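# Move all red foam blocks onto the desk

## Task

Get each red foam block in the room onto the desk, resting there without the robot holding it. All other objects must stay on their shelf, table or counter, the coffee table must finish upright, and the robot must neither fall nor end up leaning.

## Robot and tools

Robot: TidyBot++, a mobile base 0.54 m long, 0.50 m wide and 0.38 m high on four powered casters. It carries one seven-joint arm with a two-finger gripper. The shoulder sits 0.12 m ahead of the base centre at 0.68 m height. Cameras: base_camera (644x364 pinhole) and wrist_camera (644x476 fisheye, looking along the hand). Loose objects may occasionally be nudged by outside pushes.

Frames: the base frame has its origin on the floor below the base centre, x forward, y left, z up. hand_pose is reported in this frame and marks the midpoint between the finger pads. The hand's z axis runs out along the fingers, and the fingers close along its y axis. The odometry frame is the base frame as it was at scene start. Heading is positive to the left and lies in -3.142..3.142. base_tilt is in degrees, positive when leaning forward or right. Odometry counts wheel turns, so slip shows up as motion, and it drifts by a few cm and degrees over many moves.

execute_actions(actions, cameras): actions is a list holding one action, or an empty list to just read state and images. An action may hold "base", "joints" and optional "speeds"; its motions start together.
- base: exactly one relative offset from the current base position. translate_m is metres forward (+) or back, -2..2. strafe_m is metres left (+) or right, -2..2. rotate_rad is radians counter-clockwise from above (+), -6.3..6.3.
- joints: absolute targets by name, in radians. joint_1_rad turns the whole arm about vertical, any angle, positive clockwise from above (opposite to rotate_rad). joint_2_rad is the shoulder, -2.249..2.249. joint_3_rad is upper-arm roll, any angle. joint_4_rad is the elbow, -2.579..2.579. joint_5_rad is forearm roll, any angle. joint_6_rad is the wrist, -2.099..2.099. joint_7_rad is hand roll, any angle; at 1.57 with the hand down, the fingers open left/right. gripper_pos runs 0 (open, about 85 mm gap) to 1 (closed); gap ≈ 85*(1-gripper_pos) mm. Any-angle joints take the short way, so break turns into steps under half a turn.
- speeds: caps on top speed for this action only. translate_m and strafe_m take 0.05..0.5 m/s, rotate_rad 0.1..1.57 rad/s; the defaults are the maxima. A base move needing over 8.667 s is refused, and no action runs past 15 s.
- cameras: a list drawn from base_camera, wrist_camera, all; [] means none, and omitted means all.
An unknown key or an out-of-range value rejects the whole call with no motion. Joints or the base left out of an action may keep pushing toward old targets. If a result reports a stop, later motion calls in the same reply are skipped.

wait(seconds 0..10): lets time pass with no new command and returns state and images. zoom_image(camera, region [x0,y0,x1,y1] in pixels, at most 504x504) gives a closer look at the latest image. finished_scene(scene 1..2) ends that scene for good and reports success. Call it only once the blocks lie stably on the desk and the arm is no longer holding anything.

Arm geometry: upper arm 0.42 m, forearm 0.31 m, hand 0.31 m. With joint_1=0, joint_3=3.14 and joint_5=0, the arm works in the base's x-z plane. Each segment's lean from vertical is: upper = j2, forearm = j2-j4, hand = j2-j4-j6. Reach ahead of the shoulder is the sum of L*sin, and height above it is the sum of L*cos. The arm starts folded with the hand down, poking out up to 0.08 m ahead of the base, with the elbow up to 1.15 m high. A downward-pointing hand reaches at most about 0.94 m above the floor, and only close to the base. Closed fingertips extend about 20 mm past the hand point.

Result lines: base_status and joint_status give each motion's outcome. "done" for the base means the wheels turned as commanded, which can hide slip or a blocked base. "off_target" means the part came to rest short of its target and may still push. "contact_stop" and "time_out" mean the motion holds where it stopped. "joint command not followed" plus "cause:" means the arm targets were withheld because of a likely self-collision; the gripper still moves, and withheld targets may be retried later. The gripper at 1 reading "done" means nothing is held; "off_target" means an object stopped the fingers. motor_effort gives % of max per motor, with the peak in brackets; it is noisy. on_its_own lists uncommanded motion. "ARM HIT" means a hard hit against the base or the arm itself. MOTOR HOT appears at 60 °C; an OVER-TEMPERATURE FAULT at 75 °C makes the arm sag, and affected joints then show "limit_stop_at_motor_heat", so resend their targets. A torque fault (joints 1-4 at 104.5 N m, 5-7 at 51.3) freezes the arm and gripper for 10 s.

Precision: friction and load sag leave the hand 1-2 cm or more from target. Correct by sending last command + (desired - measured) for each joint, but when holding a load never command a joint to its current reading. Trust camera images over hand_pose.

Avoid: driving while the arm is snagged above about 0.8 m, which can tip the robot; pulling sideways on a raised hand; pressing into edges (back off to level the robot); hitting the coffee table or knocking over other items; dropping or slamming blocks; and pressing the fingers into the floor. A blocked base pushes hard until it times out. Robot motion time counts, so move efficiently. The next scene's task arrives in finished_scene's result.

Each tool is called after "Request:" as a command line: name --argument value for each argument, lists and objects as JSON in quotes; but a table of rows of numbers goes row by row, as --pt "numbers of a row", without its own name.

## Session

Request:
execute_actions --actions '[{"joints":{"joint_2_rad":-0.3,"joint_4_rad":-0.6,"joint_6_rad":-1.84,"joint_3_rad":3.14,"joint_5_rad":0,"joint_7_rad":1.57}}]'

Request:
execute_actions --actions '[{"joints":{"joint_1_rad":-2.1}}]' --cameras '["wrist_camera"]'

Request:
execute_actions --actions '[{"joints":{"joint_1_rad":2.1}}]' --cameras '["wrist_camera"]'

Scene clock: 3.37 s.
base_odometry: x=+0.000 y=+0.000 heading=+0.000 (m, m, rad; odometry frame)
base_tilt: forward=-0.6 right=-0.2 (deg)
base_status: not commanded
joint_positions: joint_1_rad=+0.018 joint_2_rad=-0.312 joint_3_rad=+3.131 joint_4_rad=-0.623 joint_5_rad=+0.017 joint_6_rad=-1.803 joint_7_rad=+1.591 gripper_pos=+0.000
joint_status: all done
motor_effort: joint_1_rad=+1(1) joint_2_rad=+1(8) joint_3_rad=+1(1) joint_4_rad=+11(23) joint_5_rad=-1(2) joint_6_rad=+7(7) joint_7_rad=+1(1) (%)
hand_pose: x=+0.3523 y=-0.0037 z=+1.2208 quat_wxyz=(+0.014, +0.871, +0.001, +0.492) (m; base frame)
pictures: base_camera, wrist_camera
camera_calibration (this result's frames):
wrist_camera: T_world_to_cam=[[-0.0229351, -0.996787, 0.0767457, -0.0967677], [-0.505128, -0.0546924, -0.86131, 1.29092], [0.86274, -0.0585206, -0.50225, 0.438611], [0, 0, 0, 1]] pos_world=[0.271452, -0.000185539, 1.3396]
Images, in order (width x height): base_camera 644x364, wrist_camera 644x476.

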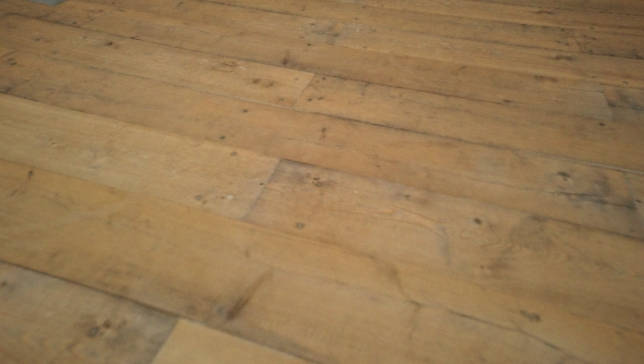

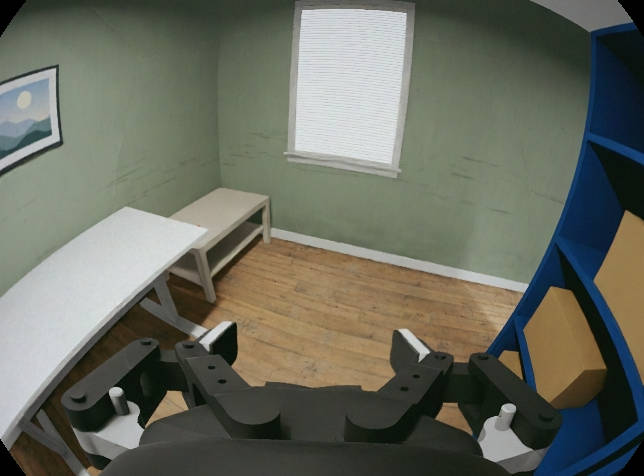

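Scene clock: 6.57 s.
base_odometry: x=+0.000 y=+0.000 heading=+0.000 (m, m, rad; odometry frame)
base_tilt: forward=-0.7 right=-0.2 (deg)
base_status: not commanded
joint_positions: joint_1_rad=-2.083 joint_2_rad=-0.312 joint_3_rad=+3.131 joint_4_rad=-0.623 joint_5_rad=+0.017 joint_6_rad=-1.803 joint_7_rad=+1.591 gripper_pos=+0.000
joint_status: all done
motor_effort: joint_1_rad=+1(0) joint_2_rad=+2(1) joint_3_rad=+1(1) joint_4_rad=+12(12) joint_5_rad=-1(1) joint_6_rad=+7(7) joint_7_rad=+1(1) (%)
hand_pose: x=+0.0043 y=+0.2031 z=+1.2208 quat_wxyz=(-0.419, +0.432, +0.756, +0.257) (m; base frame)
pictures: wrist_camera
camera_calibration (this result's frames):
wrist_camera: T_world_to_cam=[[0.871613, 0.484151, 0.0767355, -0.203205], [0.302554, -0.408173, -0.861311, 1.19481], [-0.385683, 0.773946, -0.502251, 0.587174], [0, 0, 0, 1]] pos_world=[0.0420857, 0.131628, 1.3396]
Images, in order (width x height): wrist_camera 644x476.

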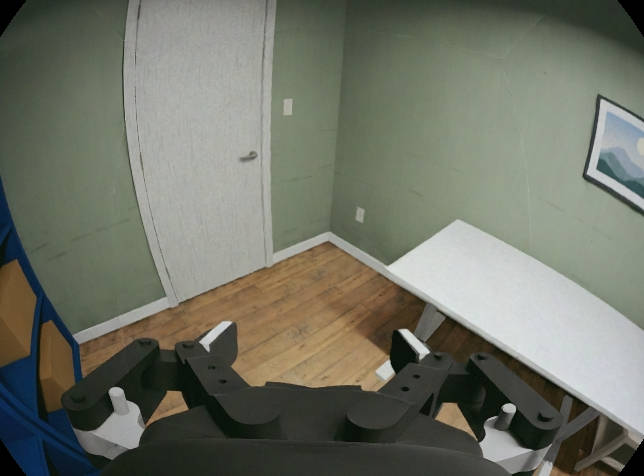

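Scene clock: 9.73 s.
base_odometry: x=+0.000 y=+0.000 heading=+0.000 (m, m, rad; odometry frame)
base_tilt: forward=-0.6 right=-0.2 (deg)
base_status: not commanded
joint_positions: joint_1_rad=-4.167 joint_2_rad=-0.312 joint_3_rad=+3.131 joint_4_rad=-0.623 joint_5_rad=+0.017 joint_6_rad=-1.803 joint_7_rad=+1.591 gripper_pos=+0.000
joint_status: all done
motor_effort: joint_1_rad=+1(1) joint_2_rad=+2(1) joint_3_rad=+1(1) joint_4_rad=+12(12) joint_5_rad=-1(1) joint_6_rad=+7(7) joint_7_rad=+1(1) (%)
hand_pose: x=-0.0018 y=-0.1996 z=+1.2208 quat_wxyz=(-0.433, -0.434, +0.755, -0.232) (m; base frame)
pictures: wrist_camera
camera_calibration (this result's frames):
wrist_camera: T_world_to_cam=[[-0.8493, 0.522304, 0.0767349, 0.00158436], [0.207416, 0.463813, -0.861311, 1.20613], [-0.485457, -0.715595, -0.50225, 0.599047], [0, 0, 0, 1]] pos_world=[0.0419864, -0.13157, 1.3396]
Images, in order (width x height): wrist_camera 644x476.

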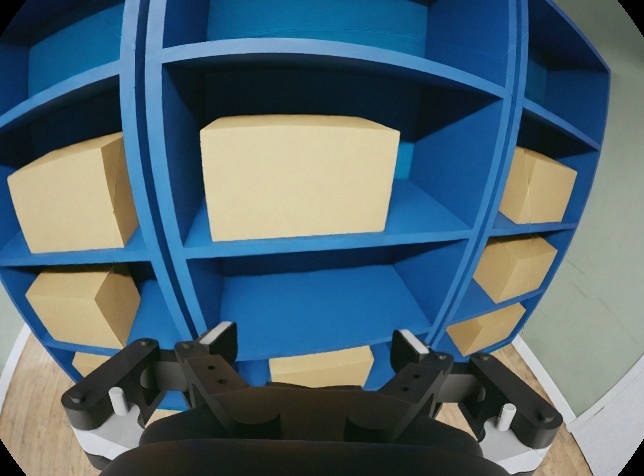

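Request:
execute_actions --actions '[{"base":{"rotate_rad":1.22},"joints":{"joint_1_rad":3.0}}]' --cameras '[]'

Request:
execute_actions --actions '[{"base":{"strafe_m":-1.49}}]'

Request:
execute_actions --actions '[{"base":{"translate_m":0.3},"joints":{"joint_1_rad":0}}]' --cameras '[]'

Request:
execute_actions --actions '[{"base":{"translate_m":0.3},"joints":{"joint_2_rad":0.626,"joint_4_rad":-1.16,"joint_6_rad":-1.34}}]'

Scene clock: 18.03 s.
base_odometry: x=+0.000 y=+0.000 heading=+1.219 (m, m, rad; odometry frame)
base_tilt: forward=-0.6 right=-0.2 (deg)
base_status: done
joint_positions: joint_1_rad=-3.300 joint_2_rad=-0.308 joint_3_rad=+3.131 joint_4_rad=-0.623 joint_5_rad=+0.017 joint_6_rad=-1.803 joint_7_rad=+1.591 gripper_pos=+0.000
joint_status: all done
motor_effort: joint_1_rad=+1(1) joint_2_rad=+1(3) joint_3_rad=+1(1) joint_4_rad=+11(11) joint_5_rad=-1(0) joint_6_rad=+7(8) joint_7_rad=+1(2) (%)
hand_pose: x=-0.1135 y=-0.0375 z=+1.2198 quat_wxyz=(-0.489, -0.077, +0.868, -0.029) (m; base frame)
pictures: none
No camera images: the call's "cameras" was empty. Leave "cameras" out to get every camera's image.

Scene clock: 22.37 s.
base_odometry: x=+1.400 y=-0.511 heading=+1.220 (m, m, rad; odometry frame)
base_tilt: forward=-0.6 right=-0.2 (deg)
base_status: done
joint_positions: joint_1_rad=-3.300 joint_2_rad=-0.308 joint_3_rad=+3.131 joint_4_rad=-0.623 joint_5_rad=+0.017 joint_6_rad=-1.803 joint_7_rad=+1.591 gripper_pos=+0.000
joint_status: not commanded
motor_effort: joint_1_rad=+1(1) joint_2_rad=+1(3) joint_3_rad=+1(1) joint_4_rad=+11(12) joint_5_rad=-1(2) joint_6_rad=+7(7) joint_7_rad=+2(1) (%)
hand_pose: x=-0.1135 y=-0.0375 z=+1.2198 quat_wxyz=(-0.489, -0.077, +0.868, -0.029) (m; base frame)
pictures: base_camera, wrist_camera
camera_calibration (this result's frames):
wrist_camera: T_world_to_cam=[[-0.151959, 0.985412, 0.0766247, -0.0812701], [0.491442, 0.142592, -0.859158, 1.17079], [-0.857551, -0.0929006, -0.505941, 0.645975], [0, 0, 0, 1]] pos_world=[-0.033767, -0.0268489, 1.33894]
Images, in order (width x height): base_camera 644x364, wrist_camera 644x476.

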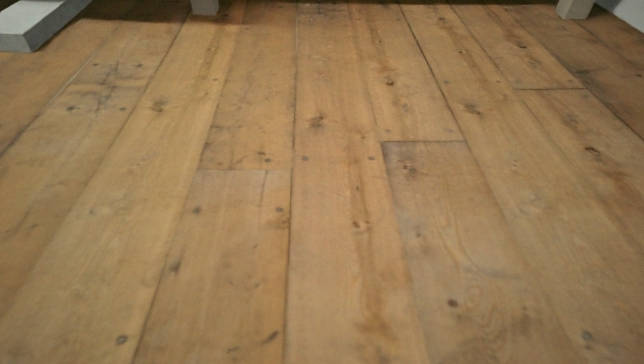

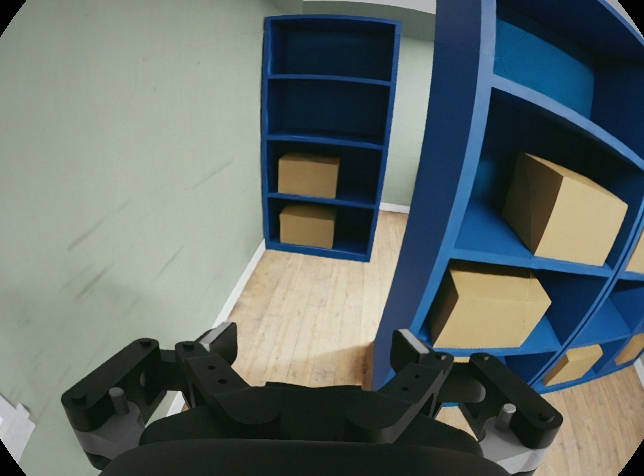

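Scene clock: 26.20 s.
base_odometry: x=+1.503 y=-0.229 heading=+1.220 (m, m, rad; odometry frame)
base_tilt: forward=-0.6 right=-0.2 (deg)
base_status: done
joint_positions: joint_1_rad=-6.266 joint_2_rad=-0.309 joint_3_rad=+3.131 joint_4_rad=-0.621 joint_5_rad=+0.017 joint_6_rad=-1.804 joint_7_rad=+1.590 gripper_pos=+0.000
joint_status: all done
motor_effort: joint_1_rad=+1(1) joint_2_rad=+1(5) joint_3_rad=+1(2) joint_4_rad=+12(13) joint_5_rad=-1(0) joint_6_rad=+8(7) joint_7_rad=+1(1) (%)
hand_pose: x=+0.3538 y=-0.0036 z=+1.2204 quat_wxyz=(-0.014, -0.871, -0.001, -0.490) (m; base frame)
pictures: none
No camera images: the call's "cameras" was empty. Leave "cameras" out to get every camera's image.

Scene clock: 28.40 s.
base_odometry: x=+1.606 y=+0.053 heading=+1.220 (m, m, rad; odometry frame)
base_tilt: forward=-0.6 right=-0.1 (deg)
base_status: done
joint_positions: joint_1_rad=-6.266 joint_2_rad=+0.622 joint_3_rad=+3.131 joint_4_rad=-1.136 joint_5_rad=+0.017 joint_6_rad=-1.377 joint_7_rad=+1.590 gripper_pos=+0.000
joint_status: all done
motor_effort: joint_1_rad=+1(1) joint_2_rad=-40(45) joint_3_rad=+0(1) joint_4_rad=+18(22) joint_5_rad=+0(1) joint_6_rad=+0(6) joint_7_rad=+2(1) (%)
hand_pose: x=+0.6749 y=-0.0081 z=+0.6540 quat_wxyz=(-0.005, -1.000, -0.008, -0.003) (m; base frame)
pictures: base_camera, wrist_camera
camera_calibration (this result's frames):
wrist_camera: T_world_to_cam=[[0.0535965, -0.997513, 0.0457668, -0.0816809], [-0.998319, -0.05454, -0.0196199, 0.747867], [0.0220673, -0.0446383, -0.998759, 0.767604], [0, 0, 0, 1]] pos_world=[0.734048, -0.00642469, 0.785063]
Images, in order (width x height): base_camera 644x364, wrist_camera 644x476.

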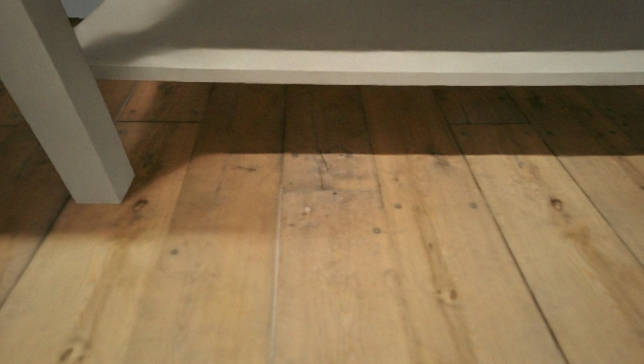

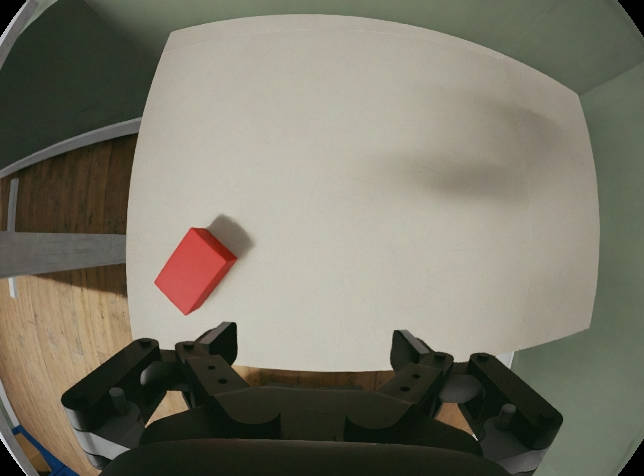

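Request:
execute_actions --actions '[{"base":{"strafe_m":0.13},"joints":{"joint_7_rad":0.88,"joint_2_rad":0.719,"joint_4_rad":-1.35,"joint_6_rad":-1.04}}]' --cameras '["wrist_camera"]'

Scene clock: 30.93 s.
base_odometry: x=+1.484 y=+0.098 heading=+1.220 (m, m, rad; odometry frame)
base_tilt: forward=-0.6 right=-0.1 (deg)
base_status: done
joint_positions: joint_1_rad=-6.285 joint_2_rad=+0.722 joint_3_rad=+3.131 joint_4_rad=-1.332 joint_5_rad=+0.017 joint_6_rad=-1.075 joint_7_rad=+0.891 gripper_pos=+0.000
joint_status: all done
motor_effort: joint_1_rad=+1(3) joint_2_rad=-41(44) joint_3_rad=+0(2) joint_4_rad=+17(18) joint_5_rad=-1(0) joint_6_rad=+0(1) joint_7_rad=+1(2) (%)
hand_pose: x=+0.6790 y=+0.0032 z=+0.5401 quat_wxyz=(-0.002, -0.946, +0.325, -0.007) (m; base frame)
pictures: wrist_camera
camera_calibration (this result's frames):
wrist_camera: T_world_to_cam=[[-0.583701, -0.81124, 0.0343927, 0.372831], [-0.811964, 0.583035, -0.0280013, 0.626287], [0.00266357, -0.04427, -0.999016, 0.667536], [0, 0, 0, 1]] pos_world=[0.724366, -0.0331404, 0.671593]
Images, in order (width x height): wrist_camera 644x476.

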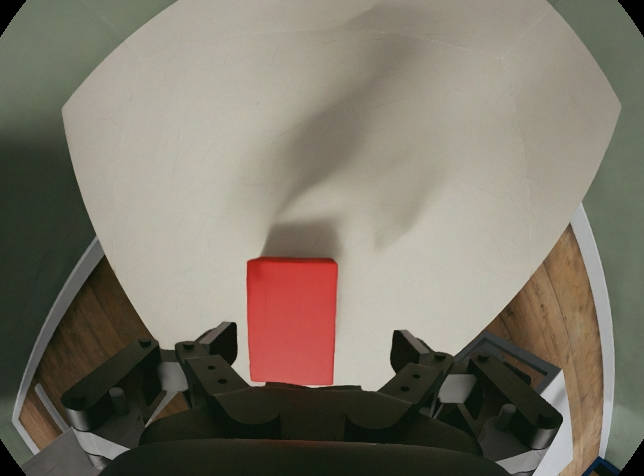

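Request:
execute_actions --actions '[{"base":{"translate_m":0.02}}]' --cameras '[]'

Request:
execute_actions --actions '[{"joints":{"joint_2_rad":0.795,"joint_4_rad":-1.41,"joint_6_rad":-0.91}}]' --cameras '[]'

Request:
execute_actions --actions '[{"joints":{"gripper_pos":1}}]' --cameras '[]'

Request:
execute_actions --actions '[{"joints":{"joint_2_rad":0.5}}]' --cameras '[]'

Request:
execute_actions --actions '[{"base":{"translate_m":-0.2},"joints":{"joint_4_rad":-0.6,"joint_6_rad":-1.84,"joint_7_rad":1.57}}]' --cameras '[]'

Request:
execute_actions --actions '[{"base":{"strafe_m":0.55}}]' --cameras '[]'

Request:
execute_actions --actions '[{"joints":{"joint_2_rad":0.72}}]'

Scene clock: 34.80 s.
base_odometry: x=+1.491 y=+0.116 heading=+1.220 (m, m, rad; odometry frame)
base_tilt: forward=-0.6 right=-0.2 (deg)
base_status: done
joint_positions: joint_1_rad=-6.285 joint_2_rad=+0.721 joint_3_rad=+3.131 joint_4_rad=-1.333 joint_5_rad=+0.017 joint_6_rad=-1.073 joint_7_rad=+0.891 gripper_pos=+0.000
joint_status: not commanded
motor_effort: joint_1_rad=+1(3) joint_2_rad=-41(44) joint_3_rad=+0(1) joint_4_rad=+17(18) joint_5_rad=-1(0) joint_6_rad=+0(0) joint_7_rad=+1(2) (%)
hand_pose: x=+0.6793 y=+0.0032 z=+0.5404 quat_wxyz=(-0.002, -0.946, +0.325, -0.008) (m; base frame)
pictures: none
No camera images: the call's "cameras" was empty. Leave "cameras" out to get every camera's image.

Scene clock: 35.97 s.
base_odometry: x=+1.491 y=+0.116 heading=+1.220 (m, m, rad; odometry frame)
base_tilt: forward=-0.6 right=-0.2 (deg)
base_status: not commanded
joint_positions: joint_1_rad=-6.285 joint_2_rad=+0.798 joint_3_rad=+3.131 joint_4_rad=-1.389 joint_5_rad=+0.017 joint_6_rad=-0.943 joint_7_rad=+0.891 gripper_pos=+0.000
joint_status: all done
motor_effort: joint_1_rad=+1(0) joint_2_rad=-42(45) joint_3_rad=+0(0) joint_4_rad=+16(17) joint_5_rad=-1(1) joint_6_rad=-2(0) joint_7_rad=+2(2) (%)
hand_pose: x=+0.6801 y=+0.0038 z=+0.4824 quat_wxyz=(-0.001, -0.946, +0.324, -0.006) (m; base frame)
pictures: none
No camera images: the call's "cameras" was empty. Leave "cameras" out to get every camera's image.

Scene clock: 37.07 s.
base_odometry: x=+1.491 y=+0.116 heading=+1.220 (m, m, rad; odometry frame)
base_tilt: forward=-0.6 right=-0.2 (deg)
base_status: not commanded
joint_positions: joint_1_rad=-6.285 joint_2_rad=+0.794 joint_3_rad=+3.131 joint_4_rad=-1.389 joint_5_rad=+0.017 joint_6_rad=-0.943 joint_7_rad=+0.891 gripper_pos=+0.382
joint_status: gripper_pos off_target (ended at +0.382, target +1.000)
motor_effort: joint_1_rad=+1(0) joint_2_rad=-43(44) joint_3_rad=+0(0) joint_4_rad=+16(17) joint_5_rad=-1(0) joint_6_rad=-1(2) joint_7_rad=+2(1) (%)
hand_pose: x=+0.6809 y=+0.0038 z=+0.4848 quat_wxyz=(-0.001, -0.946, +0.324, -0.008) (m; base frame)
pictures: none
No camera images: the call's "cameras" was empty. Leave "cameras" out to get every camera's image.

Scene clock: 38.70 s.
base_odometry: x=+1.491 y=+0.116 heading=+1.220 (m, m, rad; odometry frame)
base_tilt: forward=-0.6 right=-0.2 (deg)
base_status: not commanded
joint_positions: joint_1_rad=-6.285 joint_2_rad=+0.499 joint_3_rad=+3.131 joint_4_rad=-1.390 joint_5_rad=+0.017 joint_6_rad=-0.943 joint_7_rad=+0.891 gripper_pos=+0.382
joint_status: all done
motor_effort: joint_1_rad=+1(1) joint_2_rad=-38(46) joint_3_rad=+0(0) joint_4_rad=+20(21) joint_5_rad=-1(1) joint_6_rad=+2(3) joint_7_rad=+2(1) (%)
hand_pose: x=+0.7136 y=+0.0038 z=+0.6566 quat_wxyz=(+0.047, -0.934, +0.321, -0.147) (m; base frame)
pictures: none
No camera images: the call's "cameras" was empty. Leave "cameras" out to get every camera's image.

Scene clock: 40.80 s.
base_odometry: x=+1.422 y=-0.072 heading=+1.220 (m, m, rad; odometry frame)
base_tilt: forward=-0.6 right=-0.2 (deg)
base_status: done
joint_positions: joint_1_rad=-6.285 joint_2_rad=+0.495 joint_3_rad=+3.131 joint_4_rad=-0.625 joint_5_rad=+0.017 joint_6_rad=-1.805 joint_7_rad=+1.552 gripper_pos=+0.382
joint_status: all done
motor_effort: joint_1_rad=+1(4) joint_2_rad=-36(42) joint_3_rad=+0(3) joint_4_rad=+19(22) joint_5_rad=-1(0) joint_6_rad=+1(3) joint_7_rad=+1(2) (%)
hand_pose: x=+0.6686 y=+0.0013 z=+0.8850 quat_wxyz=(-0.004, -0.994, +0.007, -0.108) (m; base frame)
pictures: none
No camera images: the call's "cameras" was empty. Leave "cameras" out to get every camera's image.

Scene clock: 43.27 s.
base_odometry: x=+0.905 y=+0.117 heading=+1.220 (m, m, rad; odometry frame)
base_tilt: forward=-0.6 right=-0.2 (deg)
base_status: done
joint_positions: joint_1_rad=-6.287 joint_2_rad=+0.496 joint_3_rad=+3.131 joint_4_rad=-0.624 joint_5_rad=+0.017 joint_6_rad=-1.806 joint_7_rad=+1.552 gripper_pos=+0.382
joint_status: not commanded
motor_effort: joint_1_rad=+1(3) joint_2_rad=-36(37) joint_3_rad=+0(2) joint_4_rad=+18(19) joint_5_rad=-1(2) joint_6_rad=+1(1) joint_7_rad=+1(1) (%)
hand_pose: x=+0.6687 y=+0.0022 z=+0.8847 quat_wxyz=(-0.004, -0.994, +0.006, -0.108) (m; base frame)
pictures: none
No camera images: the call's "cameras" was empty. Leave "cameras" out to get every camera's image.

Scene clock: 44.63 s.
base_odometry: x=+0.905 y=+0.117 heading=+1.220 (m, m, rad; odometry frame)
base_tilt: forward=-0.6 right=-0.2 (deg)
base_status: not commanded
joint_positions: joint_1_rad=-6.287 joint_2_rad=+0.717 joint_3_rad=+3.131 joint_4_rad=-0.614 joint_5_rad=+0.017 joint_6_rad=-1.811 joint_7_rad=+1.552 gripper_pos=+0.382
joint_status: all done
motor_effort: joint_1_rad=+1(1) joint_2_rad=-43(48) joint_3_rad=+0(1) joint_4_rad=+18(20) joint_5_rad=-1(1) joint_6_rad=-1(4) joint_7_rad=+2(1) (%)
hand_pose: x=+0.7007 y=+0.0023 z=+0.7627 quat_wxyz=(-0.005, -1.000, +0.006, +0.000) (m; base frame)
pictures: base_camera, wrist_camera
camera_calibration (this result's frames):
wrist_camera: T_world_to_cam=[[0.0269566, -0.998637, 0.0446936, -0.0581505], [-0.999526, -0.0275909, -0.0136352, 0.772568], [0.0148498, -0.0443049, -0.998908, 0.881144], [0, 0, 0, 1]] pos_world=[0.760684, 0.00228357, 0.893315]
Images, in order (width x height): base_camera 644x364, wrist_camera 644x476.

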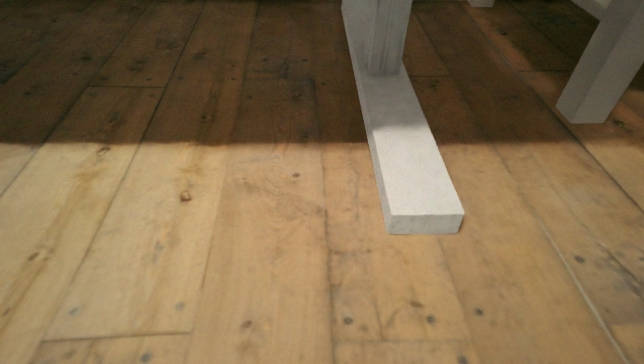

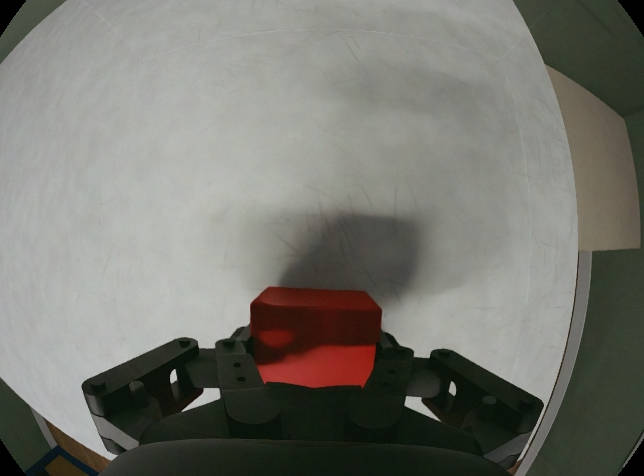

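Request:
execute_actions --actions '[{"joints":{"joint_2_rad":0.74}}]' --cameras '[]'

Request:
execute_actions --actions '[{"joints":{"gripper_pos":0}}]' --cameras '[]'

Request:
execute_actions --actions '[{"joints":{"joint_2_rad":0.5}}]' --cameras '["wrist_camera"]'

Request:
execute_actions --actions '[{"base":{"strafe_m":-0.98},"joints":{"joint_2_rad":-0.3}}]' --cameras '[]'

Request:
execute_actions --actions '[{"base":{"translate_m":-1.95},"joints":{"joint_1_rad":-1.8}}]'

Scene clock: 47.40 s.
base_odometry: x=+0.905 y=+0.117 heading=+1.220 (m, m, rad; odometry frame)
base_tilt: forward=-0.6 right=-0.2 (deg)
base_status: not commanded
joint_positions: joint_1_rad=-6.287 joint_2_rad=+0.732 joint_3_rad=+3.131 joint_4_rad=-0.614 joint_5_rad=+0.017 joint_6_rad=-1.812 joint_7_rad=+1.552 gripper_pos=+0.382
joint_status: all done
motor_effort: joint_1_rad=+1(1) joint_2_rad=-41(43) joint_3_rad=+0(0) joint_4_rad=+18(19) joint_5_rad=-1(1) joint_6_rad=+1(1) joint_7_rad=+1(1) (%)
hand_pose: x=+0.7017 y=+0.0023 z=+0.7541 quat_wxyz=(-0.005, -1.000, +0.006, +0.007) (m; base frame)
pictures: none
No camera images: the call's "cameras" was empty. Leave "cameras" out to get every camera's image.

Scene clock: 48.50 s.
base_odometry: x=+0.905 y=+0.117 heading=+1.220 (m, m, rad; odometry frame)
base_tilt: forward=-0.6 right=-0.2 (deg)
base_status: not commanded
joint_positions: joint_1_rad=-6.287 joint_2_rad=+0.735 joint_3_rad=+3.131 joint_4_rad=-0.614 joint_5_rad=+0.017 joint_6_rad=-1.812 joint_7_rad=+1.552 gripper_pos=+0.000
joint_status: all done
motor_effort: joint_1_rad=+1(1) joint_2_rad=-43(44) joint_3_rad=+0(0) joint_4_rad=+18(19) joint_5_rad=-1(0) joint_6_rad=+0(0) joint_7_rad=+2(2) (%)
hand_pose: x=+0.7020 y=+0.0023 z=+0.7518 quat_wxyz=(-0.005, -1.000, +0.006, +0.009) (m; base frame)
pictures: none
No camera images: the call's "cameras" was empty. Leave "cameras" out to get every camera's image.

Scene clock: 50.17 s.
base_odometry: x=+0.905 y=+0.117 heading=+1.220 (m, m, rad; odometry frame)
base_tilt: forward=-0.6 right=-0.2 (deg)
base_status: not commanded
joint_positions: joint_1_rad=-6.287 joint_2_rad=+0.497 joint_3_rad=+3.131 joint_4_rad=-0.613 joint_5_rad=+0.017 joint_6_rad=-1.812 joint_7_rad=+1.552 gripper_pos=+0.000
joint_status: all done
motor_effort: joint_1_rad=+1(1) joint_2_rad=-36(47) joint_3_rad=+0(0) joint_4_rad=+18(20) joint_5_rad=-1(1) joint_6_rad=+2(2) joint_7_rad=+1(2) (%)
hand_pose: x=+0.6689 y=+0.0022 z=+0.8880 quat_wxyz=(-0.004, -0.994, +0.006, -0.110) (m; base frame)
pictures: wrist_camera
camera_calibration (this result's frames):
wrist_camera: T_world_to_cam=[[0.0166126, -0.998676, 0.0486895, -0.0596452], [-0.972355, -0.02748, -0.231883, 0.918123], [0.232914, -0.0434913, -0.971524, 0.836673], [0, 0, 0, 1]] pos_world=[0.69886, 0.00205191, 1.02865]
Images, in order (width x height): wrist_camera 644x476.

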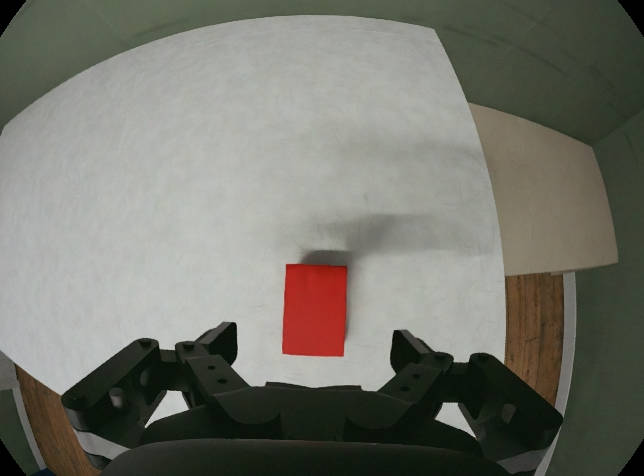

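Scene clock: 53.63 s.
base_odometry: x=+1.826 y=-0.220 heading=+1.220 (m, m, rad; odometry frame)
base_tilt: forward=-0.6 right=-0.2 (deg)
base_status: done
joint_positions: joint_1_rad=-6.285 joint_2_rad=-0.304 joint_3_rad=+3.131 joint_4_rad=-0.613 joint_5_rad=+0.017 joint_6_rad=-1.812 joint_7_rad=+1.552 gripper_pos=+0.000
joint_status: all done
motor_effort: joint_1_rad=+1(5) joint_2_rad=+1(39) joint_3_rad=+1(2) joint_4_rad=+11(20) joint_5_rad=-1(2) joint_6_rad=+7(7) joint_7_rad=+1(1) (%)
hand_pose: x=+0.3541 y=+0.0005 z=+1.2201 quat_wxyz=(+0.000, -0.872, +0.008, -0.489) (m; base frame)
pictures: none
No camera images: the call's "cameras" was empty. Leave "cameras" out to get every camera's image.

Scene clock: 58.90 s.
base_odometry: x=+1.156 y=-2.052 heading=+1.220 (m, m, rad; odometry frame)
base_tilt: forward=-0.6 right=-0.1 (deg)
base_status: done
joint_positions: joint_1_rad=-8.066 joint_2_rad=-0.296 joint_3_rad=+3.131 joint_4_rad=-0.613 joint_5_rad=+0.017 joint_6_rad=-1.812 joint_7_rad=+1.552 gripper_pos=+0.000
joint_status: all done
motor_effort: joint_1_rad=+1(1) joint_2_rad=+1(3) joint_3_rad=+1(2) joint_4_rad=+12(13) joint_5_rad=-1(0) joint_6_rad=+7(7) joint_7_rad=+2(2) (%)
hand_pose: x=+0.0686 y=+0.2337 z=+1.2183 quat_wxyz=(+0.377, -0.556, -0.674, -0.305) (m; base frame)
pictures: base_camera, wrist_camera
camera_calibration (this result's frames):
wrist_camera: T_world_to_cam=[[0.981732, 0.185286, 0.0432603, -0.17079], [0.132179, -0.500601, -0.855528, 1.21197], [-0.136861, 0.845617, -0.515947, 0.569988], [0, 0, 0, 1]] pos_world=[0.085482, 0.156366, 1.33835]
Images, in order (width x height): base_camera 644x364, wrist_camera 644x476.

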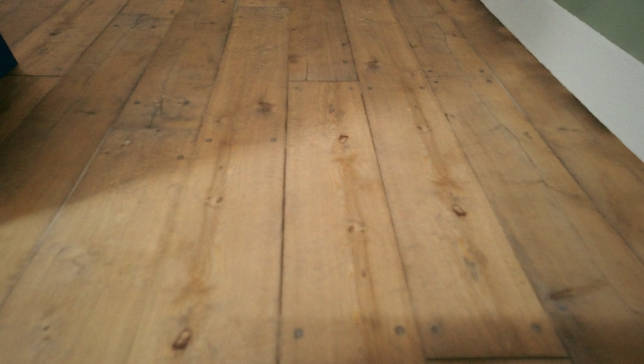

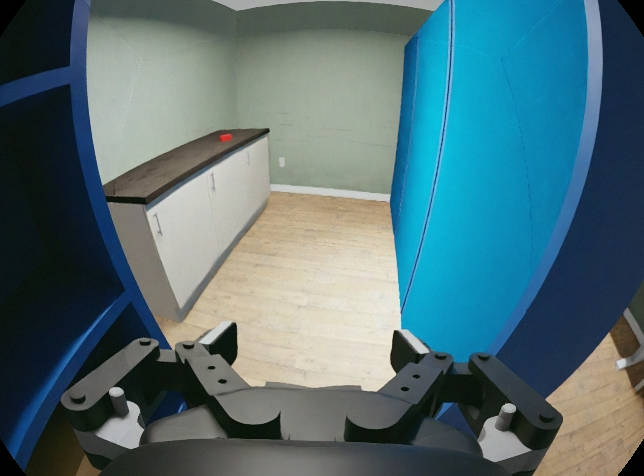

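Request:
execute_actions --actions '[{"base":{"strafe_m":2},"joints":{"joint_1_rad":-3.16}}]' --cameras '[]'

Request:
execute_actions --actions '[{"base":{"translate_m":-0.4},"joints":{"joint_2_rad":0}}]' --cameras '["wrist_camera"]'

Request:
execute_actions --actions '[{"base":{"strafe_m":0.4}}]' --cameras '["wrist_camera"]'

Scene clock: 66.07 s.
base_odometry: x=-0.723 y=-1.365 heading=+1.220 (m, m, rad; odometry frame)
base_tilt: forward=-0.6 right=-0.2 (deg)
base_status: done
joint_positions: joint_1_rad=-9.427 joint_2_rad=-0.304 joint_3_rad=+3.131 joint_4_rad=-0.613 joint_5_rad=+0.017 joint_6_rad=-1.812 joint_7_rad=+1.552 gripper_pos=+0.000
joint_status: all done
motor_effort: joint_1_rad=+1(2) joint_2_rad=+1(5) joint_3_rad=+1(2) joint_4_rad=+11(12) joint_5_rad=-1(2) joint_6_rad=+7(7) joint_7_rad=+1(2) (%)
hand_pose: x=-0.1160 y=-0.0004 z=+1.2202 quat_wxyz=(+0.489, -0.009, -0.872, +0.000) (m; base frame)
pictures: none
No camera images: the call's "cameras" was empty. Leave "cameras" out to get every camera's image.

Scene clock: 68.47 s.
base_odometry: x=-0.861 y=-1.741 heading=+1.220 (m, m, rad; odometry frame)
base_tilt: forward=-0.7 right=-0.1 (deg)
base_status: done
joint_positions: joint_1_rad=-9.427 joint_2_rad=+0.008 joint_3_rad=+3.131 joint_4_rad=-0.611 joint_5_rad=+0.017 joint_6_rad=-1.812 joint_7_rad=+1.552 gripper_pos=+0.000
joint_status: all done
motor_effort: joint_1_rad=+1(1) joint_2_rad=-15(22) joint_3_rad=+1(1) joint_4_rad=+15(18) joint_5_rad=-1(1) joint_6_rad=+5(8) joint_7_rad=+1(1) (%)
hand_pose: x=-0.2698 y=-0.0007 z=+1.1225 quat_wxyz=(+0.348, -0.008, -0.938, -0.002) (m; base frame)
pictures: wrist_camera
camera_calibration (this result's frames):
wrist_camera: T_world_to_cam=[[0.0100303, 0.998747, 0.0490187, -0.0590727], [0.748939, 0.0249778, -0.662168, 1.00711], [-0.662563, 0.0433538, -0.747751, 0.790284], [0, 0, 0, 1]] pos_world=[-0.23006, -0.000418412, 1.26071]
Images, in order (width x height): wrist_camera 644x476.

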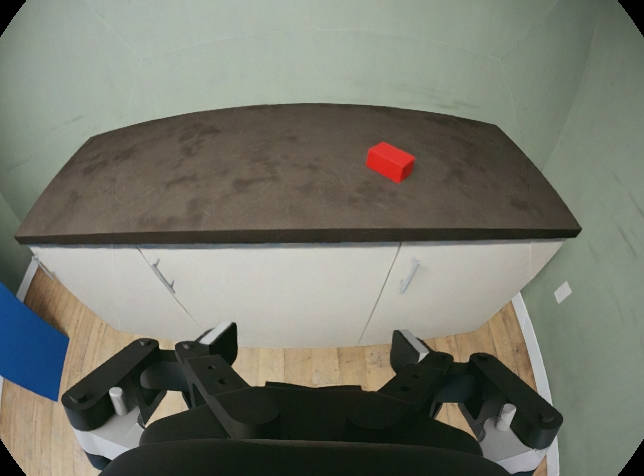

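Scene clock: 70.63 s.
base_odometry: x=-1.236 y=-1.603 heading=+1.220 (m, m, rad; odometry frame)
base_tilt: forward=-0.6 right=-0.2 (deg)
base_status: done
joint_positions: joint_1_rad=-9.430 joint_2_rad=+0.007 joint_3_rad=+3.132 joint_4_rad=-0.611 joint_5_rad=+0.017 joint_6_rad=-1.812 joint_7_rad=+1.552 gripper_pos=+0.000
joint_status: not commanded
motor_effort: joint_1_rad=+0(3) joint_2_rad=-15(16) joint_3_rad=+0(3) joint_4_rad=+15(16) joint_5_rad=-1(0) joint_6_rad=+5(6) joint_7_rad=+2(1) (%)
hand_pose: x=-0.2694 y=-0.0018 z=+1.1229 quat_wxyz=(+0.348, -0.007, -0.937, -0.001) (m; base frame)
pictures: wrist_camera
camera_calibration (this result's frames):
wrist_camera: T_world_to_cam=[[0.00726906, 0.998778, 0.0488829, -0.0585974], [0.748311, 0.026993, -0.662799, 1.00762], [-0.663309, 0.0413975, -0.7472, 0.789995], [0, 0, 0, 1]] pos_world=[-0.229578, -0.00137679, 1.261]
Images, in order (width x height): wrist_camera 644x476.

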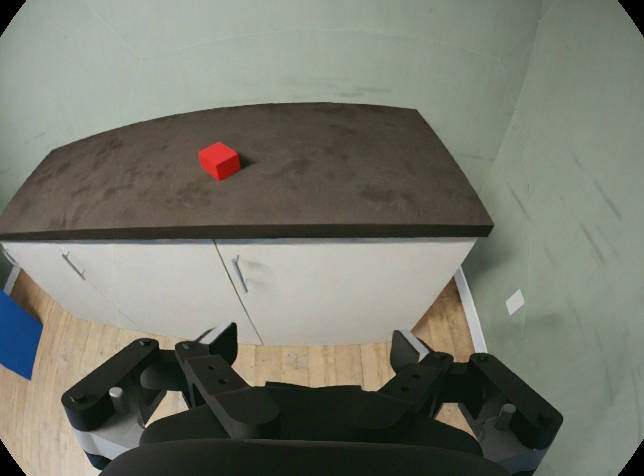

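Request:
execute_actions --actions '[{"base":{"rotate_rad":3.16},"joints":{"joint_1_rad":-0.75,"joint_2_rad":-0.2}}]' --cameras '[]'

Request:
execute_actions --actions '[{"base":{"strafe_m":-0.2},"joints":{"joint_4_rad":-0.67,"joint_6_rad":-1.48}}]' --cameras '[]'

Request:
execute_actions --actions '[{"base":{"translate_m":0.2},"joints":{"joint_2_rad":0.28}}]'

Scene clock: 76.77 s.
base_odometry: x=-1.236 y=-1.603 heading=-1.904 (m, m, rad; odometry frame)
base_tilt: forward=-0.6 right=-0.2 (deg)
base_status: done
joint_positions: joint_1_rad=-7.050 joint_2_rad=-0.188 joint_3_rad=+3.132 joint_4_rad=-0.611 joint_5_rad=+0.017 joint_6_rad=-1.812 joint_7_rad=+1.552 gripper_pos=+0.000
joint_status: all done
motor_effort: joint_1_rad=+1(1) joint_2_rad=-5(18) joint_3_rad=+1(0) joint_4_rad=+13(16) joint_5_rad=-1(1) joint_6_rad=+7(7) joint_7_rad=+2(1) (%)
hand_pose: x=+0.3319 y=+0.2050 z=+1.1898 quat_wxyz=(+0.163, -0.837, -0.328, -0.406) (m; base frame)
pictures: none
No camera images: the call's "cameras" was empty. Leave "cameras" out to get every camera's image.

Scene clock: 78.40 s.
base_odometry: x=-1.425 y=-1.538 heading=-1.903 (m, m, rad; odometry frame)
base_tilt: forward=-0.6 right=-0.2 (deg)
base_status: done
joint_positions: joint_1_rad=-7.049 joint_2_rad=-0.206 joint_3_rad=+3.132 joint_4_rad=-0.651 joint_5_rad=+0.017 joint_6_rad=-1.498 joint_7_rad=+1.552 gripper_pos=+0.000
joint_status: all done
motor_effort: joint_1_rad=+1(0) joint_2_rad=-5(10) joint_3_rad=+1(1) joint_4_rad=+14(15) joint_5_rad=-1(1) joint_6_rad=+7(9) joint_7_rad=+1(2) (%)
hand_pose: x=+0.3635 y=+0.2354 z=+1.2638 quat_wxyz=(+0.210, -0.769, -0.301, -0.523) (m; base frame)
pictures: none
No camera images: the call's "cameras" was empty. Leave "cameras" out to get every camera's image.

Scene clock: 80.43 s.
base_odometry: x=-1.491 y=-1.727 heading=-1.904 (m, m, rad; odometry frame)
base_tilt: forward=-0.6 right=-0.2 (deg)
base_status: done
joint_positions: joint_1_rad=-7.045 joint_2_rad=+0.279 joint_3_rad=+3.132 joint_4_rad=-0.662 joint_5_rad=+0.017 joint_6_rad=-1.498 joint_7_rad=+1.552 gripper_pos=+0.000
joint_status: all done
motor_effort: joint_1_rad=+0(1) joint_2_rad=-28(38) joint_3_rad=+0(3) joint_4_rad=+19(22) joint_5_rad=-1(0) joint_6_rad=+5(8) joint_7_rad=+1(2) (%)
hand_pose: x=+0.5318 y=+0.3946 z=+1.0337 quat_wxyz=(+0.126, -0.874, -0.342, -0.320) (m; base frame)
pictures: base_camera, wrist_camera
camera_calibration (this result's frames):
wrist_camera: T_world_to_cam=[[0.683545, -0.728173, 0.0502926, -0.135634], [-0.527268, -0.540249, -0.655835, 1.23324], [0.504732, 0.421775, -0.753227, 0.473442], [0, 0, 0, 1]] pos_world=[0.503999, 0.367806, 1.17223]
Images, in order (width x height): base_camera 644x364, wrist_camera 644x476.

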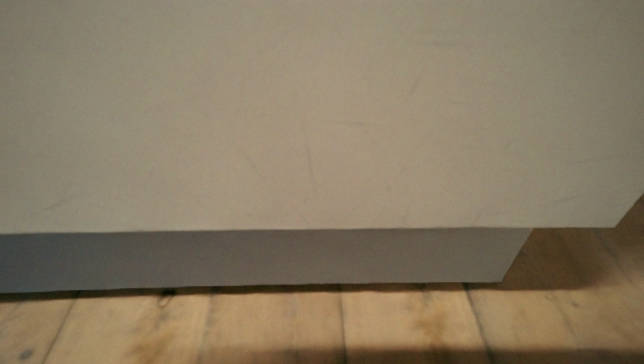

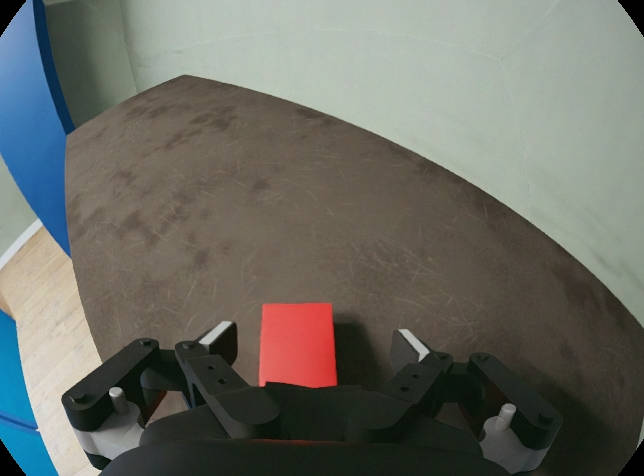

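Request:
execute_actions --actions '[{"base":{"translate_m":-0.015},"joints":{"joint_2_rad":0.41,"joint_6_rad":-1.6}}]' --cameras '["wrist_camera"]'

Request:
execute_actions --actions '[{"joints":{"gripper_pos":1}}]' --cameras '["wrist_camera"]'

Scene clock: 83.17 s.
base_odometry: x=-1.486 y=-1.713 heading=-1.904 (m, m, rad; odometry frame)
base_tilt: forward=-0.6 right=-0.2 (deg)
base_status: done
joint_positions: joint_1_rad=-7.042 joint_2_rad=+0.415 joint_3_rad=+3.132 joint_4_rad=-0.662 joint_5_rad=+0.017 joint_6_rad=-1.565 joint_7_rad=+1.552 gripper_pos=+0.000
joint_status: all done
motor_effort: joint_1_rad=+1(3) joint_2_rad=-34(39) joint_3_rad=+0(1) joint_4_rad=+20(22) joint_5_rad=-1(0) joint_6_rad=+3(4) joint_7_rad=+2(1) (%)
hand_pose: x=+0.5509 y=+0.4100 z=+0.9428 quat_wxyz=(+0.089, -0.903, -0.352, -0.231) (m; base frame)
pictures: wrist_camera
camera_calibration (this result's frames):
wrist_camera: T_world_to_cam=[[0.688128, -0.723793, 0.0510294, -0.137894], [-0.613825, -0.618194, -0.490974, 1.11623], [0.386909, 0.30653, -0.869678, 0.610688], [0, 0, 0, 1]] pos_world=[0.543776, 0.403044, 1.08618]
Images, in order (width x height): wrist_camera 644x476.

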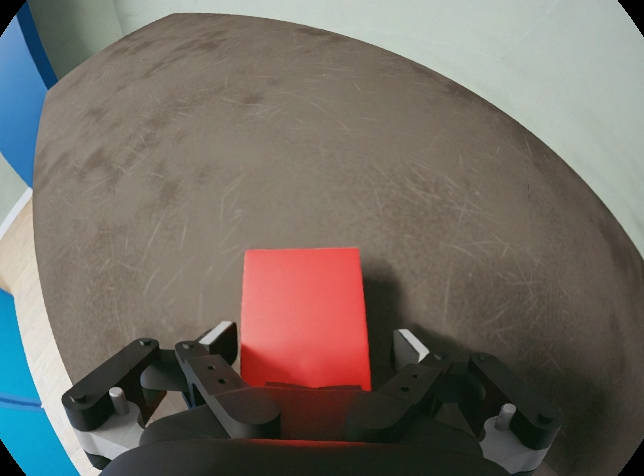

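Scene clock: 84.27 s.
base_odometry: x=-1.486 y=-1.713 heading=-1.904 (m, m, rad; odometry frame)
base_tilt: forward=-0.6 right=-0.2 (deg)
base_status: not commanded
joint_positions: joint_1_rad=-7.042 joint_2_rad=+0.409 joint_3_rad=+3.132 joint_4_rad=-0.662 joint_5_rad=+0.017 joint_6_rad=-1.565 joint_7_rad=+1.552 gripper_pos=+0.392
joint_status: gripper_pos off_target (ended at +0.392, target +1.000)
motor_effort: joint_1_rad=+1(2) joint_2_rad=-34(35) joint_3_rad=+0(0) joint_4_rad=+20(20) joint_5_rad=-1(0) joint_6_rad=+4(5) joint_7_rad=+2(1) (%)
hand_pose: x=+0.5497 y=+0.4089 z=+0.9463 quat_wxyz=(+0.090, -0.902, -0.352, -0.233) (m; base frame)
pictures: wrist_camera
camera_calibration (this result's frames):
wrist_camera: T_world_to_cam=[[0.687913, -0.723996, 0.0510348, -0.137876], [-0.611766, -0.616238, -0.495977, 1.11934], [0.390535, 0.309968, -0.866835, 0.608464], [0, 0, 0, 1]] pos_world=[0.541994, 0.401352, 1.08964]
Images, in order (width x height): wrist_camera 644x476.

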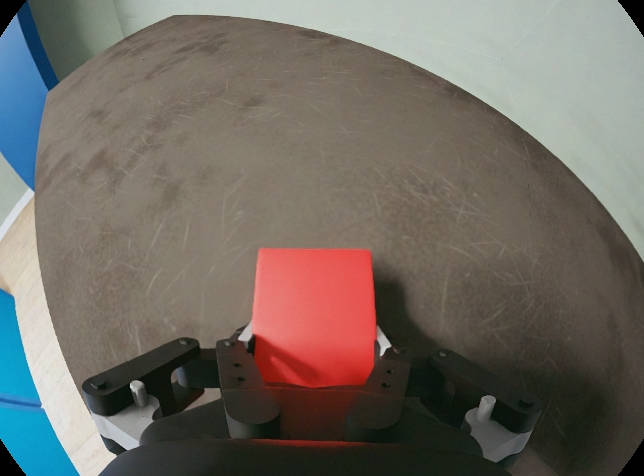

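Request:
execute_actions --actions '[{"joints":{"joint_2_rad":0.2}}]' --cameras '[]'

Request:
execute_actions --actions '[{"base":{"translate_m":-0.5},"joints":{"joint_2_rad":-0.4,"joint_1_rad":0,"joint_6_rad":-1.9}}]' --cameras '[]'

Request:
execute_actions --actions '[{"base":{"strafe_m":0.6}}]' --cameras '[]'

Request:
execute_actions --actions '[{"base":{"rotate_rad":-3.16},"joints":{"joint_1_rad":1.4}}]'

Scene clock: 88.03 s.
base_odometry: x=-1.486 y=-1.713 heading=-1.904 (m, m, rad; odometry frame)
base_tilt: forward=-0.6 right=-0.3 (deg)
base_status: not commanded
joint_positions: joint_1_rad=-7.042 joint_2_rad=+0.198 joint_3_rad=+3.132 joint_4_rad=-0.662 joint_5_rad=+0.017 joint_6_rad=-1.565 joint_7_rad=+1.552 gripper_pos=+0.392
joint_status: all done
motor_effort: joint_1_rad=+0(1) joint_2_rad=-26(38) joint_3_rad=+1(0) joint_4_rad=+19(21) joint_5_rad=-1(1) joint_6_rad=+5(6) joint_7_rad=+1(2) (%)
hand_pose: x=+0.4999 y=+0.3616 z=+1.0650 quat_wxyz=(+0.128, -0.873, -0.340, -0.327) (m; base frame)
pictures: none
No camera images: the call's "cameras" was empty. Leave "cameras" out to get every camera's image.

Scene clock: 90.77 s.
base_odometry: x=-1.323 y=-1.240 heading=-1.903 (m, m, rad; odometry frame)
base_tilt: forward=-0.6 right=-0.2 (deg)
base_status: done
joint_positions: joint_1_rad=-6.300 joint_2_rad=-0.408 joint_3_rad=+3.132 joint_4_rad=-0.662 joint_5_rad=+0.017 joint_6_rad=-1.868 joint_7_rad=+1.552 gripper_pos=+0.392
joint_status: all done
motor_effort: joint_1_rad=+1(3) joint_2_rad=+6(30) joint_3_rad=+1(1) joint_4_rad=+11(21) joint_5_rad=-1(2) joint_6_rad=+7(8) joint_7_rad=+1(1) (%)
hand_pose: x=+0.2958 y=+0.0026 z=+1.2092 quat_wxyz=(+0.003, -0.873, +0.003, -0.488) (m; base frame)
pictures: none
No camera images: the call's "cameras" was empty. Leave "cameras" out to get every camera's image.

Scene clock: 93.33 s.
base_odometry: x=-0.756 y=-1.436 heading=-1.903 (m, m, rad; odometry frame)
base_tilt: forward=-0.6 right=-0.2 (deg)
base_status: done
joint_positions: joint_1_rad=-6.300 joint_2_rad=-0.407 joint_3_rad=+3.133 joint_4_rad=-0.662 joint_5_rad=+0.017 joint_6_rad=-1.868 joint_7_rad=+1.552 gripper_pos=+0.392
joint_status: not commanded
motor_effort: joint_1_rad=+1(1) joint_2_rad=+6(7) joint_3_rad=+1(2) joint_4_rad=+11(11) joint_5_rad=-1(2) joint_6_rad=+7(8) joint_7_rad=+1(1) (%)
hand_pose: x=+0.2964 y=+0.0026 z=+1.2090 quat_wxyz=(+0.003, -0.873, +0.003, -0.487) (m; base frame)
pictures: none
No camera images: the call's "cameras" was empty. Leave "cameras" out to get every camera's image.

Scene clock: 96.63 s.
base_odometry: x=-0.756 y=-1.436 heading=+1.221 (m, m, rad; odometry frame)
base_tilt: forward=-0.7 right=-0.2 (deg)
base_status: done
joint_positions: joint_1_rad=-4.898 joint_2_rad=-0.406 joint_3_rad=+3.133 joint_4_rad=-0.662 joint_5_rad=+0.017 joint_6_rad=-1.868 joint_7_rad=+1.552 gripper_pos=+0.392
joint_status: all done
motor_effort: joint_1_rad=+1(0) joint_2_rad=+6(8) joint_3_rad=+1(1) joint_4_rad=+10(11) joint_5_rad=-1(0) joint_6_rad=+7(7) joint_7_rad=+2(2) (%)
hand_pose: x=+0.1516 y=-0.1752 z=+1.2087 quat_wxyz=(-0.311, -0.666, +0.565, -0.374) (m; base frame)
pictures: base_camera, wrist_camera
camera_calibration (this result's frames):
wrist_camera: T_world_to_cam=[[-0.986571, -0.157668, 0.0426362, 0.0629459], [-0.117169, 0.501337, -0.857282, 1.20349], [0.113791, -0.850765, -0.513079, 0.583521], [0, 0, 0, 1]] pos_world=[0.136713, -0.0969879, 1.32844]
Images, in order (width x height): base_camera 644x364, wrist_camera 644x476.

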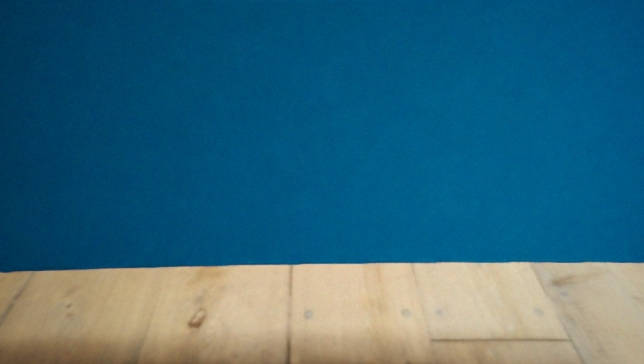

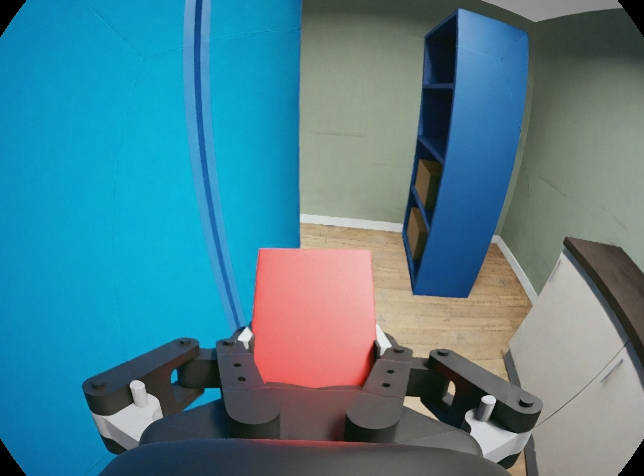

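Request:
execute_actions --actions '[{"base":{"strafe_m":-2},"joints":{"joint_1_rad":0}}]' --cameras '["base_camera"]'

Request:
execute_actions --actions '[{"base":{"translate_m":2}}]' --cameras '[]'

Request:
execute_actions --actions '[{"base":{"strafe_m":1.25},"joints":{"joint_2_rad":0.25,"joint_4_rad":-1.12,"joint_6_rad":-1.0}}]'

Request:
execute_actions --actions '[{"joints":{"joint_2_rad":0.505}}]' --cameras '["wrist_camera"]'

Scene clock: 104.27 s.
base_odometry: x=+1.122 y=-2.124 heading=+1.220 (m, m, rad; odometry frame)
base_tilt: forward=-0.7 right=-0.2 (deg)
base_status: done
joint_positions: joint_1_rad=-6.267 joint_2_rad=-0.406 joint_3_rad=+3.133 joint_4_rad=-0.662 joint_5_rad=+0.017 joint_6_rad=-1.869 joint_7_rad=+1.552 gripper_pos=+0.392
joint_status: all done
motor_effort: joint_1_rad=+1(1) joint_2_rad=+5(11) joint_3_rad=+1(2) joint_4_rad=+11(11) joint_5_rad=-1(2) joint_6_rad=+7(7) joint_7_rad=+0(1) (%)
hand_pose: x=+0.2971 y=-0.0032 z=+1.2087 quat_wxyz=(-0.005, -0.873, +0.017, -0.487) (m; base frame)
pictures: base_camera
Images, in order (width x height): base_camera 644x364.

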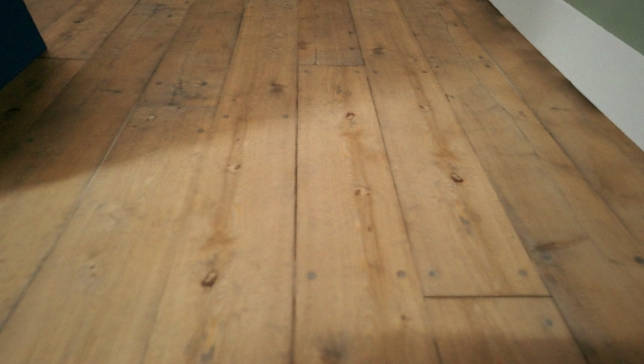

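Scene clock: 109.73 s.
base_odometry: x=+1.810 y=-0.246 heading=+1.220 (m, m, rad; odometry frame)
base_tilt: forward=-0.6 right=-0.2 (deg)
base_status: done
joint_positions: joint_1_rad=-6.267 joint_2_rad=-0.396 joint_3_rad=+3.133 joint_4_rad=-0.662 joint_5_rad=+0.017 joint_6_rad=-1.869 joint_7_rad=+1.552 gripper_pos=+0.392
joint_status: not commanded
motor_effort: joint_1_rad=+1(0) joint_2_rad=+5(10) joint_3_rad=+1(1) joint_4_rad=+11(12) joint_5_rad=-1(2) joint_6_rad=+8(7) joint_7_rad=+2(2) (%)
hand_pose: x=+0.3026 y=-0.0033 z=+1.2068 quat_wxyz=(-0.005, -0.876, +0.017, -0.482) (m; base frame)
pictures: none
No camera images: the call's "cameras" was empty. Leave "cameras" out to get every camera's image.

Scene clock: 113.60 s.
base_odometry: x=+0.636 y=+0.184 heading=+1.220 (m, m, rad; odometry frame)
base_tilt: forward=-0.6 right=-0.1 (deg)
base_status: done
joint_positions: joint_1_rad=-6.276 joint_2_rad=+0.255 joint_3_rad=+3.133 joint_4_rad=-1.106 joint_5_rad=+0.017 joint_6_rad=-1.037 joint_7_rad=+1.552 gripper_pos=+0.392
joint_status: all done
motor_effort: joint_1_rad=+1(3) joint_2_rad=-31(37) joint_3_rad=+1(1) joint_4_rad=+23(25) joint_5_rad=+0(2) joint_6_rad=+5(8) joint_7_rad=+2(1) (%)
hand_pose: x=+0.7434 y=-0.0027 z=+0.9251 quat_wxyz=(-0.003, -0.932, +0.007, -0.363) (m; base frame)
pictures: base_camera, wrist_camera
camera_calibration (this result's frames):
wrist_camera: T_world_to_cam=[[-0.0109852, -0.998538, 0.052927, -0.0509299], [-0.726786, -0.0283801, -0.686277, 1.23674], [0.686776, -0.0460055, -0.725412, 0.290036], [0, 0, 0, 1]] pos_world=[0.6991, -0.00241318, 1.06184]
Images, in order (width x height): base_camera 644x364, wrist_camera 644x476.

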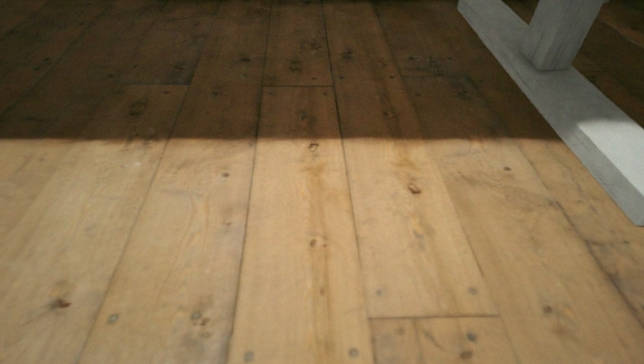

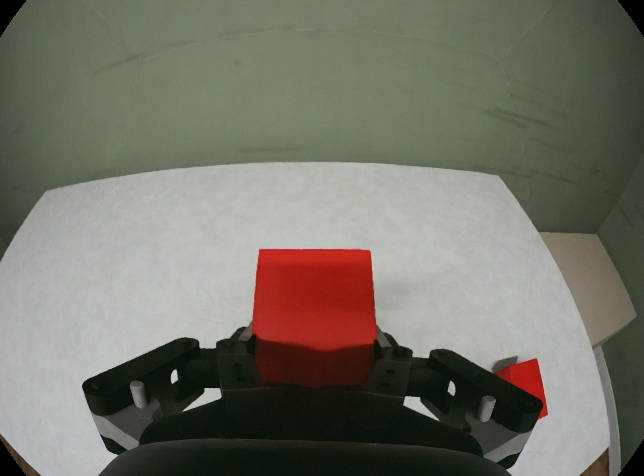

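Scene clock: 115.00 s.
base_odometry: x=+0.636 y=+0.184 heading=+1.220 (m, m, rad; odometry frame)
base_tilt: forward=-0.6 right=-0.2 (deg)
base_status: not commanded
joint_positions: joint_1_rad=-6.276 joint_2_rad=+0.502 joint_3_rad=+3.133 joint_4_rad=-1.108 joint_5_rad=+0.017 joint_6_rad=-1.035 joint_7_rad=+1.552 gripper_pos=+0.392
joint_status: all done
motor_effort: joint_1_rad=+1(1) joint_2_rad=-40(45) joint_3_rad=+0(0) joint_4_rad=+22(24) joint_5_rad=-1(0) joint_6_rad=+4(7) joint_7_rad=+1(1) (%)
hand_pose: x=+0.7837 y=-0.0029 z=+0.7646 quat_wxyz=(-0.004, -0.969, +0.007, -0.246) (m; base frame)
pictures: wrist_camera
camera_calibration (this result's frames):
wrist_camera: T_world_to_cam=[[0.00210212, -0.998628, 0.05232, -0.0520619], [-0.872474, -0.0273981, -0.487892, 1.11847], [0.488656, -0.0446222, -0.871335, 0.412791], [0, 0, 0, 1]] pos_world=[0.774235, -0.00292679, 0.908097]
Images, in order (width x height): wrist_camera 644x476.

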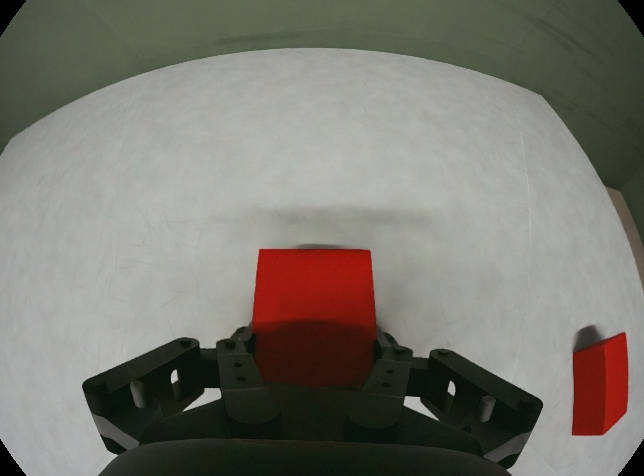

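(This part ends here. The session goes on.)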